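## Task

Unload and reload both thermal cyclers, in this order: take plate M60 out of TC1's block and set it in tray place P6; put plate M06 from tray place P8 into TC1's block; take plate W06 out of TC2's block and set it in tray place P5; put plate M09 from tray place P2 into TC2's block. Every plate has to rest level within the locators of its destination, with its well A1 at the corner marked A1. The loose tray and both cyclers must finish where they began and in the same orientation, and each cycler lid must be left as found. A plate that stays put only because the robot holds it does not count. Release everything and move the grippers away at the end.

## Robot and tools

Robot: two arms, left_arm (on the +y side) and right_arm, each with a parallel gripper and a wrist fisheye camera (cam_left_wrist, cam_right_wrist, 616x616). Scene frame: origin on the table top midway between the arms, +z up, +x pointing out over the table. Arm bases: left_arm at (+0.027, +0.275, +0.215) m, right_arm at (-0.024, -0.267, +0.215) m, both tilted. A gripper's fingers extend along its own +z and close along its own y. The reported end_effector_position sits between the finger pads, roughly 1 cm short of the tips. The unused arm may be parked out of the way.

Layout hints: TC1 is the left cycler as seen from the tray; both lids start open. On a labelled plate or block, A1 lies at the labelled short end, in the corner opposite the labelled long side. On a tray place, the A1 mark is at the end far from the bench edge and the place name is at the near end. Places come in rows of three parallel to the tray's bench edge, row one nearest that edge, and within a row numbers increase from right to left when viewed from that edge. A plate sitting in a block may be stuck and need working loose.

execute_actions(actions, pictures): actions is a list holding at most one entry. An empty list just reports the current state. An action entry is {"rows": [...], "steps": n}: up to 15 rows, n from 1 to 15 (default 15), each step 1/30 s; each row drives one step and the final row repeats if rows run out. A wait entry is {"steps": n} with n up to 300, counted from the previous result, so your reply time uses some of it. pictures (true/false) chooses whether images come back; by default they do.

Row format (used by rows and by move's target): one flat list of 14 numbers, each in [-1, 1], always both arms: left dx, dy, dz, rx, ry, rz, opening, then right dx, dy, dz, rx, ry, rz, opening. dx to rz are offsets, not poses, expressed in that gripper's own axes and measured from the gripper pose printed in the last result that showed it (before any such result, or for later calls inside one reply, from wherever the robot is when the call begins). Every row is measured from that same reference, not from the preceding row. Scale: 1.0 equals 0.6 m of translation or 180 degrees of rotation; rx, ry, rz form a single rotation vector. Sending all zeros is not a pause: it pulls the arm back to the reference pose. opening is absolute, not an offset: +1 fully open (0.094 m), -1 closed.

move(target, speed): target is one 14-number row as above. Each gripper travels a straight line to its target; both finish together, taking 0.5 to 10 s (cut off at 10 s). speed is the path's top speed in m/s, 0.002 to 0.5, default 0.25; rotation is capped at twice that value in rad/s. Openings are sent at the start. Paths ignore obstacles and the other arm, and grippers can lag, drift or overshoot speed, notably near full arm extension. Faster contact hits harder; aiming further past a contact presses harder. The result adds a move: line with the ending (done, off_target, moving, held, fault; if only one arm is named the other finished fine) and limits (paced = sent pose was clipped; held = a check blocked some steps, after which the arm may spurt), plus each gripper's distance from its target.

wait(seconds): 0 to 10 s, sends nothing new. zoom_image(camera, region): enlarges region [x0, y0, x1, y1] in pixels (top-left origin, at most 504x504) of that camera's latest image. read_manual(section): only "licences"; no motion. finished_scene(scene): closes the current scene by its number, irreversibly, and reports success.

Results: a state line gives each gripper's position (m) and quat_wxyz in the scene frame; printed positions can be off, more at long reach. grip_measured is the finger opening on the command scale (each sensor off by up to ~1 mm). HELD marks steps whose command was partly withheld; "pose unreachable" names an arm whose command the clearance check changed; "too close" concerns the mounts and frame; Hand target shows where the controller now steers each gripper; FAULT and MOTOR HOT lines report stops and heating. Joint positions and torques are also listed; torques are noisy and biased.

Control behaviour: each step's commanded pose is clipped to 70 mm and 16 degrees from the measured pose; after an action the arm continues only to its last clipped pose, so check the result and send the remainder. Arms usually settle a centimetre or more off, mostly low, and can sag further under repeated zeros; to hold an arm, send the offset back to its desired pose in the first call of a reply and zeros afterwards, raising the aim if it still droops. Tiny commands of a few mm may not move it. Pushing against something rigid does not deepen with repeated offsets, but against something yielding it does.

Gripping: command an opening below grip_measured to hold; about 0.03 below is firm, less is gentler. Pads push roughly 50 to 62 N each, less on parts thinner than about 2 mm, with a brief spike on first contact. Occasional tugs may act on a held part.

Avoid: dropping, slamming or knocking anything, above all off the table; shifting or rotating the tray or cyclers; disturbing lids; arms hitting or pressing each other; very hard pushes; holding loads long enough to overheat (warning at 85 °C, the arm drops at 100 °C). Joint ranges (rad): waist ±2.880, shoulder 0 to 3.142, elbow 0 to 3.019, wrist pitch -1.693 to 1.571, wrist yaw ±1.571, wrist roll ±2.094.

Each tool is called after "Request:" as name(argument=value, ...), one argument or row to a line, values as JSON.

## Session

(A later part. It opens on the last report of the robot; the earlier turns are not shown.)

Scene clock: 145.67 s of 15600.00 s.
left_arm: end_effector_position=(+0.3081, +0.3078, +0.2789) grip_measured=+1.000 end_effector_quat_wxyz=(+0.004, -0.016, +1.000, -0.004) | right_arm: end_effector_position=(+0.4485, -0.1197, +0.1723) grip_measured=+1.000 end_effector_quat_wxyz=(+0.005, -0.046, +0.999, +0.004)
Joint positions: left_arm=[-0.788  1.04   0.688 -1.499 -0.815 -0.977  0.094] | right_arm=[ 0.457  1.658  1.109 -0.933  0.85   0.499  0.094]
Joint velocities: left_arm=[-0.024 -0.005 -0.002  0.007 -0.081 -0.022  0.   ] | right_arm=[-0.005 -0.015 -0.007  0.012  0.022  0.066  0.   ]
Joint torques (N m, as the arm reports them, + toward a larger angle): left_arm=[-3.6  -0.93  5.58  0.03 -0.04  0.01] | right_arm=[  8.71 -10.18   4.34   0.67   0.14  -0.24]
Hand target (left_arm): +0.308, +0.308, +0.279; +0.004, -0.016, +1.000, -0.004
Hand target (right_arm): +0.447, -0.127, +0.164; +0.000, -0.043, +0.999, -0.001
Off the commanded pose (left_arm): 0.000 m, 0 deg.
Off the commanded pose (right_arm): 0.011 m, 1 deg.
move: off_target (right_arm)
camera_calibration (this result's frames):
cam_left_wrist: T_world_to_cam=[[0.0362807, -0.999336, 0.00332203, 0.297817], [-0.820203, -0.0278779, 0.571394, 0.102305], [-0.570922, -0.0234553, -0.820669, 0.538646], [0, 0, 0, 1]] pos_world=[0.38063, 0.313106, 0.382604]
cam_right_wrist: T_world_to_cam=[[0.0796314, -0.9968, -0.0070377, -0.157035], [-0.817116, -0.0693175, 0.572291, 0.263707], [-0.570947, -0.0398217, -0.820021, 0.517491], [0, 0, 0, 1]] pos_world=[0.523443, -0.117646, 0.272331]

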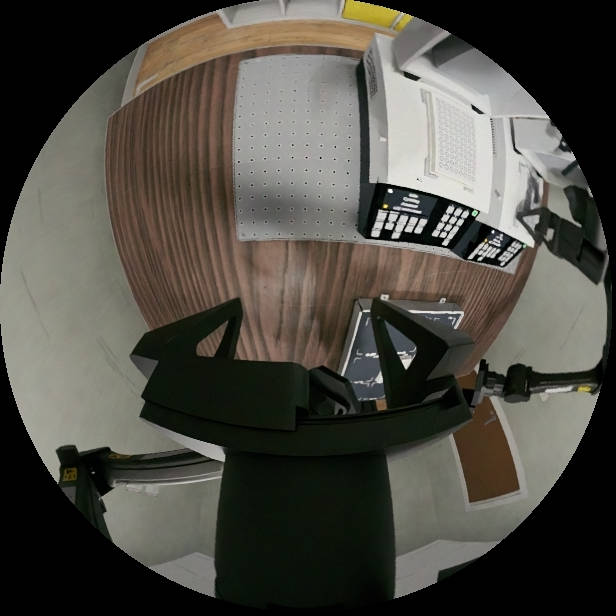

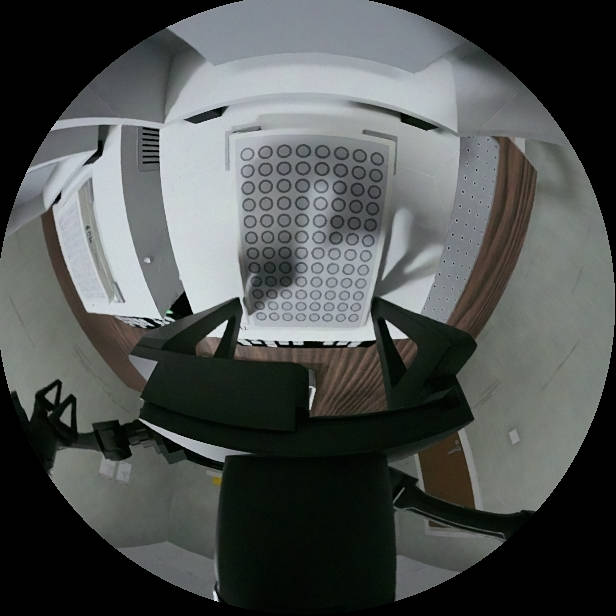

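Partial close to nudge from the right.

Request:
move(
  target=[0,0,0,0,0,0,1, 0,0,0,0,0,0,0.78],
)

Request:
move(
  target=[0,0,0,0,0,0,1, 0,0,0,0,0,0,1],
)

Request:
move(
  target=[0,0,0,0,0,0,1, 0.03,0,-0.17,0,0,0,1],
  speed=0.12,
)

Request:
zoom_image(
  camera="cam_right_wrist",
  region=[220,100,400,280],
)

Scene clock: 147.50 s of 15600.00 s.
left_arm: end_effector_position=(+0.3081, +0.3078, +0.2789) grip_measured=+1.000 end_effector_quat_wxyz=(+0.004, -0.016, +1.000, -0.004) | right_arm: end_effector_position=(+0.4486, -0.1199, +0.1723) grip_measured=+0.783 end_effector_quat_wxyz=(+0.006, -0.047, +0.999, +0.003)
Joint positions: left_arm=[-0.788  1.04   0.688 -1.499 -0.815 -0.977  0.094] | right_arm=[ 0.457  1.658  1.109 -0.933  0.851  0.497  0.084]
Joint velocities: left_arm=[-0.015 -0.005 -0.002  0.002  0.007  0.051  0.   ] | right_arm=[-0.005 -0.005 -0.012 -0.012  0.066  0.022 -0.001]
Joint torques (N m, as the arm reports them, + toward a larger angle): left_arm=[-3.5  -0.93  5.61  0.06 -0.07 -0.02] | right_arm=[  9.96 -10.28   5.21   0.21   0.05  -0.12]
Hand target (left_arm): +0.308, +0.308, +0.279; +0.004, -0.016, +1.000, -0.004
Hand target (right_arm): +0.448, -0.120, +0.172; +0.005, -0.046, +0.999, +0.004
Off the commanded pose (left_arm): 0.000 m, 0 deg.
Off the commanded pose (right_arm): 0.000 m, 0 deg.
move: done
camera_calibration (this result's frames):
cam_left_wrist: T_world_to_cam=[[0.0362807, -0.999336, 0.00332203, 0.297817], [-0.820203, -0.0278779, 0.571394, 0.102305], [-0.570922, -0.0234553, -0.820669, 0.538646], [0, 0, 0, 1]] pos_world=[0.38063, 0.313106, 0.382604]
cam_right_wrist: T_world_to_cam=[[0.0815178, -0.996656, -0.00568553, -0.158326], [-0.81748, -0.070124, 0.571673, 0.263984], [-0.570159, -0.0419537, -0.820462, 0.517033], [0, 0, 0, 1]] pos_world=[0.523499, -0.117593, 0.272393]

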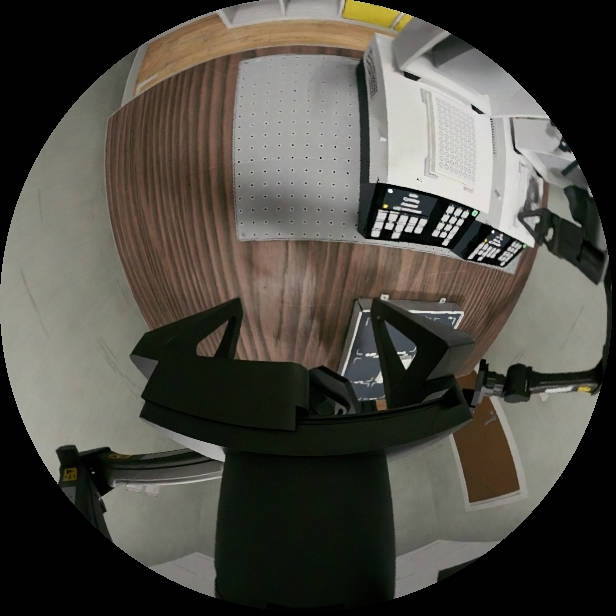

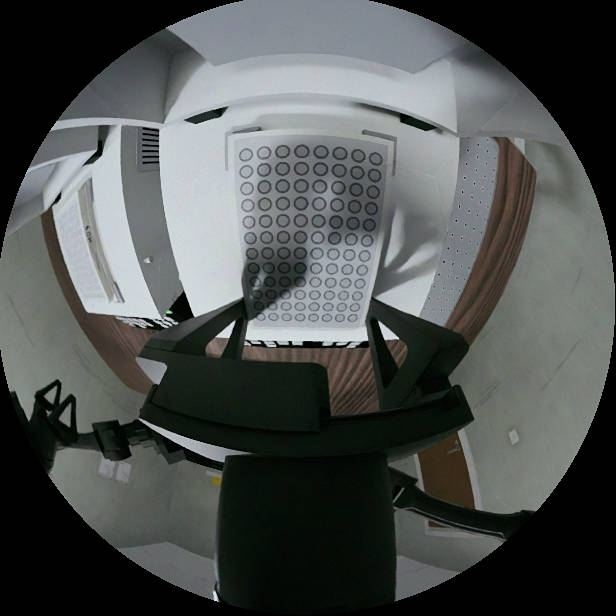

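Scene clock: 148.00 s of 15600.00 s.
left_arm: end_effector_position=(+0.3081, +0.3078, +0.2789) grip_measured=+1.000 end_effector_quat_wxyz=(+0.004, -0.016, +1.000, -0.004) | right_arm: end_effector_position=(+0.4486, -0.1199, +0.1723) grip_measured=+1.000 end_effector_quat_wxyz=(+0.006, -0.047, +0.999, +0.003)
Joint positions: left_arm=[-0.788  1.04   0.688 -1.499 -0.815 -0.977  0.094] | right_arm=[ 0.457  1.658  1.109 -0.933  0.851  0.497  0.094]
Joint velocities: left_arm=[-0.015 -0.005  0.002  0.002 -0.007 -0.037  0.   ] | right_arm=[-0.005 -0.005 -0.012  0.017 -0.007  0.051  0.   ]
Joint torques (N m, as the arm reports them, + toward a larger angle): left_arm=[-3.06 -0.82  5.67  0.11 -0.03 -0.01] | right_arm=[  9.82 -10.45   5.15   0.21   0.11  -0.13]
Hand target (left_arm): +0.308, +0.308, +0.279; +0.004, -0.016, +1.000, -0.004
Hand target (right_arm): +0.449, -0.120, +0.172; +0.006, -0.047, +0.999, +0.003
Off the commanded pose (left_arm): 0.000 m, 0 deg.
Off the commanded pose (right_arm): 0.000 m, 0 deg.
move: done
camera_calibration (this result's frames):
cam_left_wrist: T_world_to_cam=[[0.0362807, -0.999336, 0.00332203, 0.297817], [-0.820203, -0.0278779, 0.571394, 0.102305], [-0.570922, -0.0234553, -0.820669, 0.538646], [0, 0, 0, 1]] pos_world=[0.38063, 0.313106, 0.382604]
cam_right_wrist: T_world_to_cam=[[0.0815178, -0.996656, -0.00568553, -0.158326], [-0.81748, -0.070124, 0.571673, 0.263984], [-0.570159, -0.0419537, -0.820462, 0.517033], [0, 0, 0, 1]] pos_world=[0.523499, -0.117593, 0.272393]

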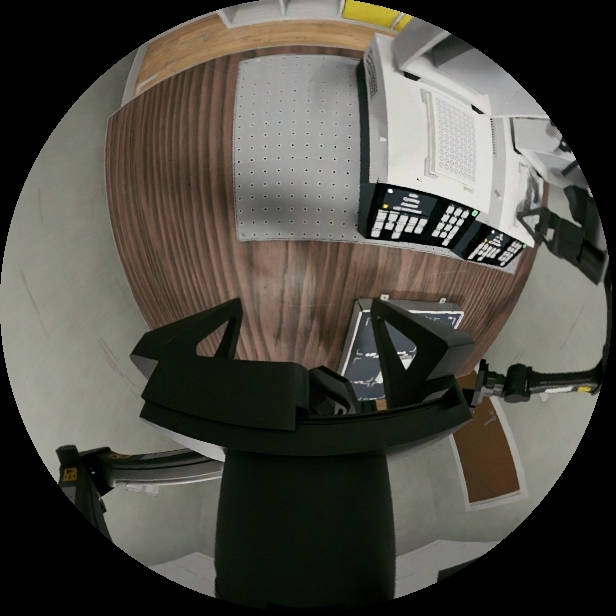

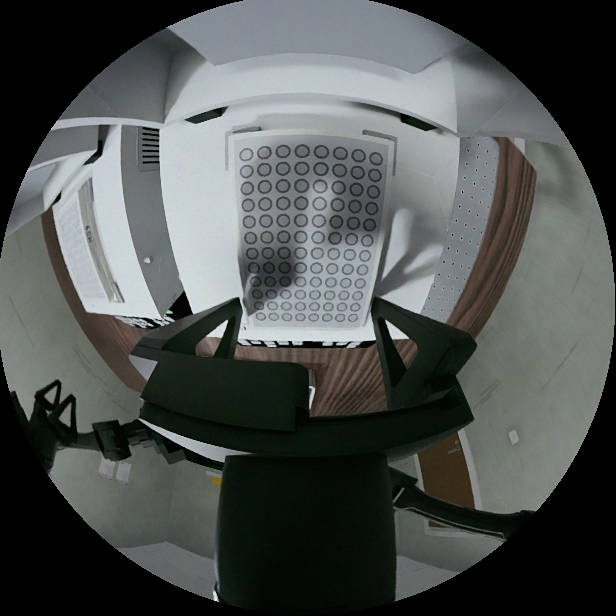

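Scene clock: 149.33 s of 15600.00 s.
left_arm: end_effector_position=(+0.3081, +0.3078, +0.2789) grip_measured=+1.000 end_effector_quat_wxyz=(+0.004, -0.016, +1.000, -0.004) | right_arm: end_effector_position=(+0.4143, -0.1250, +0.2606) grip_measured=+1.000 end_effector_quat_wxyz=(-0.005, -0.063, +0.998, -0.008)
Joint positions: left_arm=[-0.788  1.04   0.688 -1.499 -0.815 -0.977  0.094] | right_arm=[ 0.637  1.595  1.157 -1.296  0.85   0.773  0.094]
Joint velocities: left_arm=[ 0.005 -0.005 -0.002 -0.002 -0.007 -0.081  0.   ] | right_arm=[-0.005  0.005 -0.012  0.002 -0.007 -0.022  0.   ]
Joint torques (N m, as the arm reports them, + toward a larger angle): left_arm=[-3.74 -0.59  5.56  0.19 -0.02 -0.01] | right_arm=[10.08 -8.81  9.16 -0.39  0.05 -0.08]
Hand target (left_arm): +0.308, +0.308, +0.279; +0.004, -0.016, +1.000, -0.004
Hand target (right_arm): +0.429, -0.122, +0.275; +0.006, -0.048, +0.999, +0.003
Off the commanded pose (left_arm): 0.000 m, 0 deg.
Off the commanded pose (right_arm): 0.021 m, 3 deg.
move: off_target (right_arm)
camera_calibration (this result's frames):
cam_left_wrist: T_world_to_cam=[[0.0362807, -0.999336, 0.00332203, 0.297817], [-0.820203, -0.0278779, 0.571394, 0.102305], [-0.570922, -0.0234553, -0.820669, 0.538646], [0, 0, 0, 1]] pos_world=[0.38063, 0.313106, 0.382604]
cam_right_wrist: T_world_to_cam=[[0.113763, -0.993369, 0.0165966, -0.178898], [-0.803719, -0.0821984, 0.589305, 0.173311], [-0.584033, -0.0803803, -0.80774, 0.567285], [0, 0, 0, 1]] pos_world=[0.490958, -0.117867, 0.359055]

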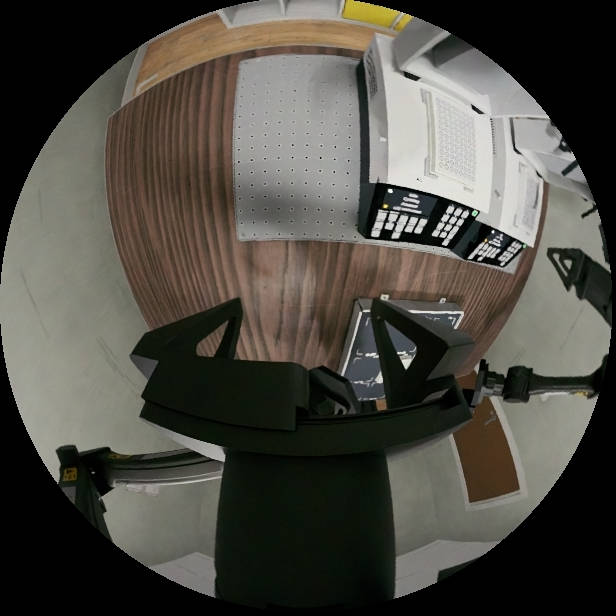

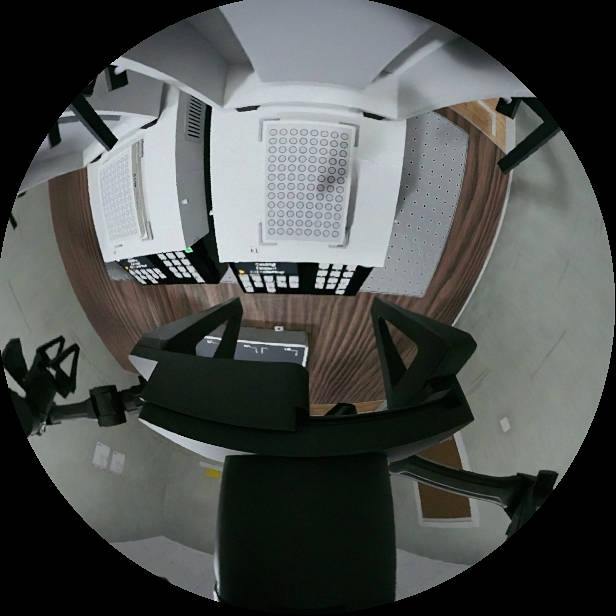

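Region (220, 100, 400, 280) of cam_right_wrist's 616x616 image, scaled by 2.800, with more detail than that image has.

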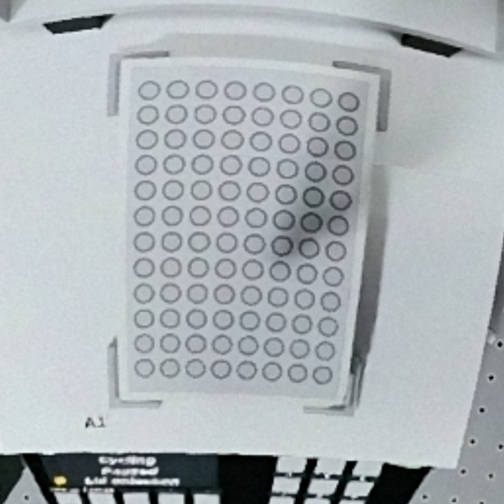

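Seated.

Request:
finished_scene(
  scene=2,
)

The scene is finished: the task was done.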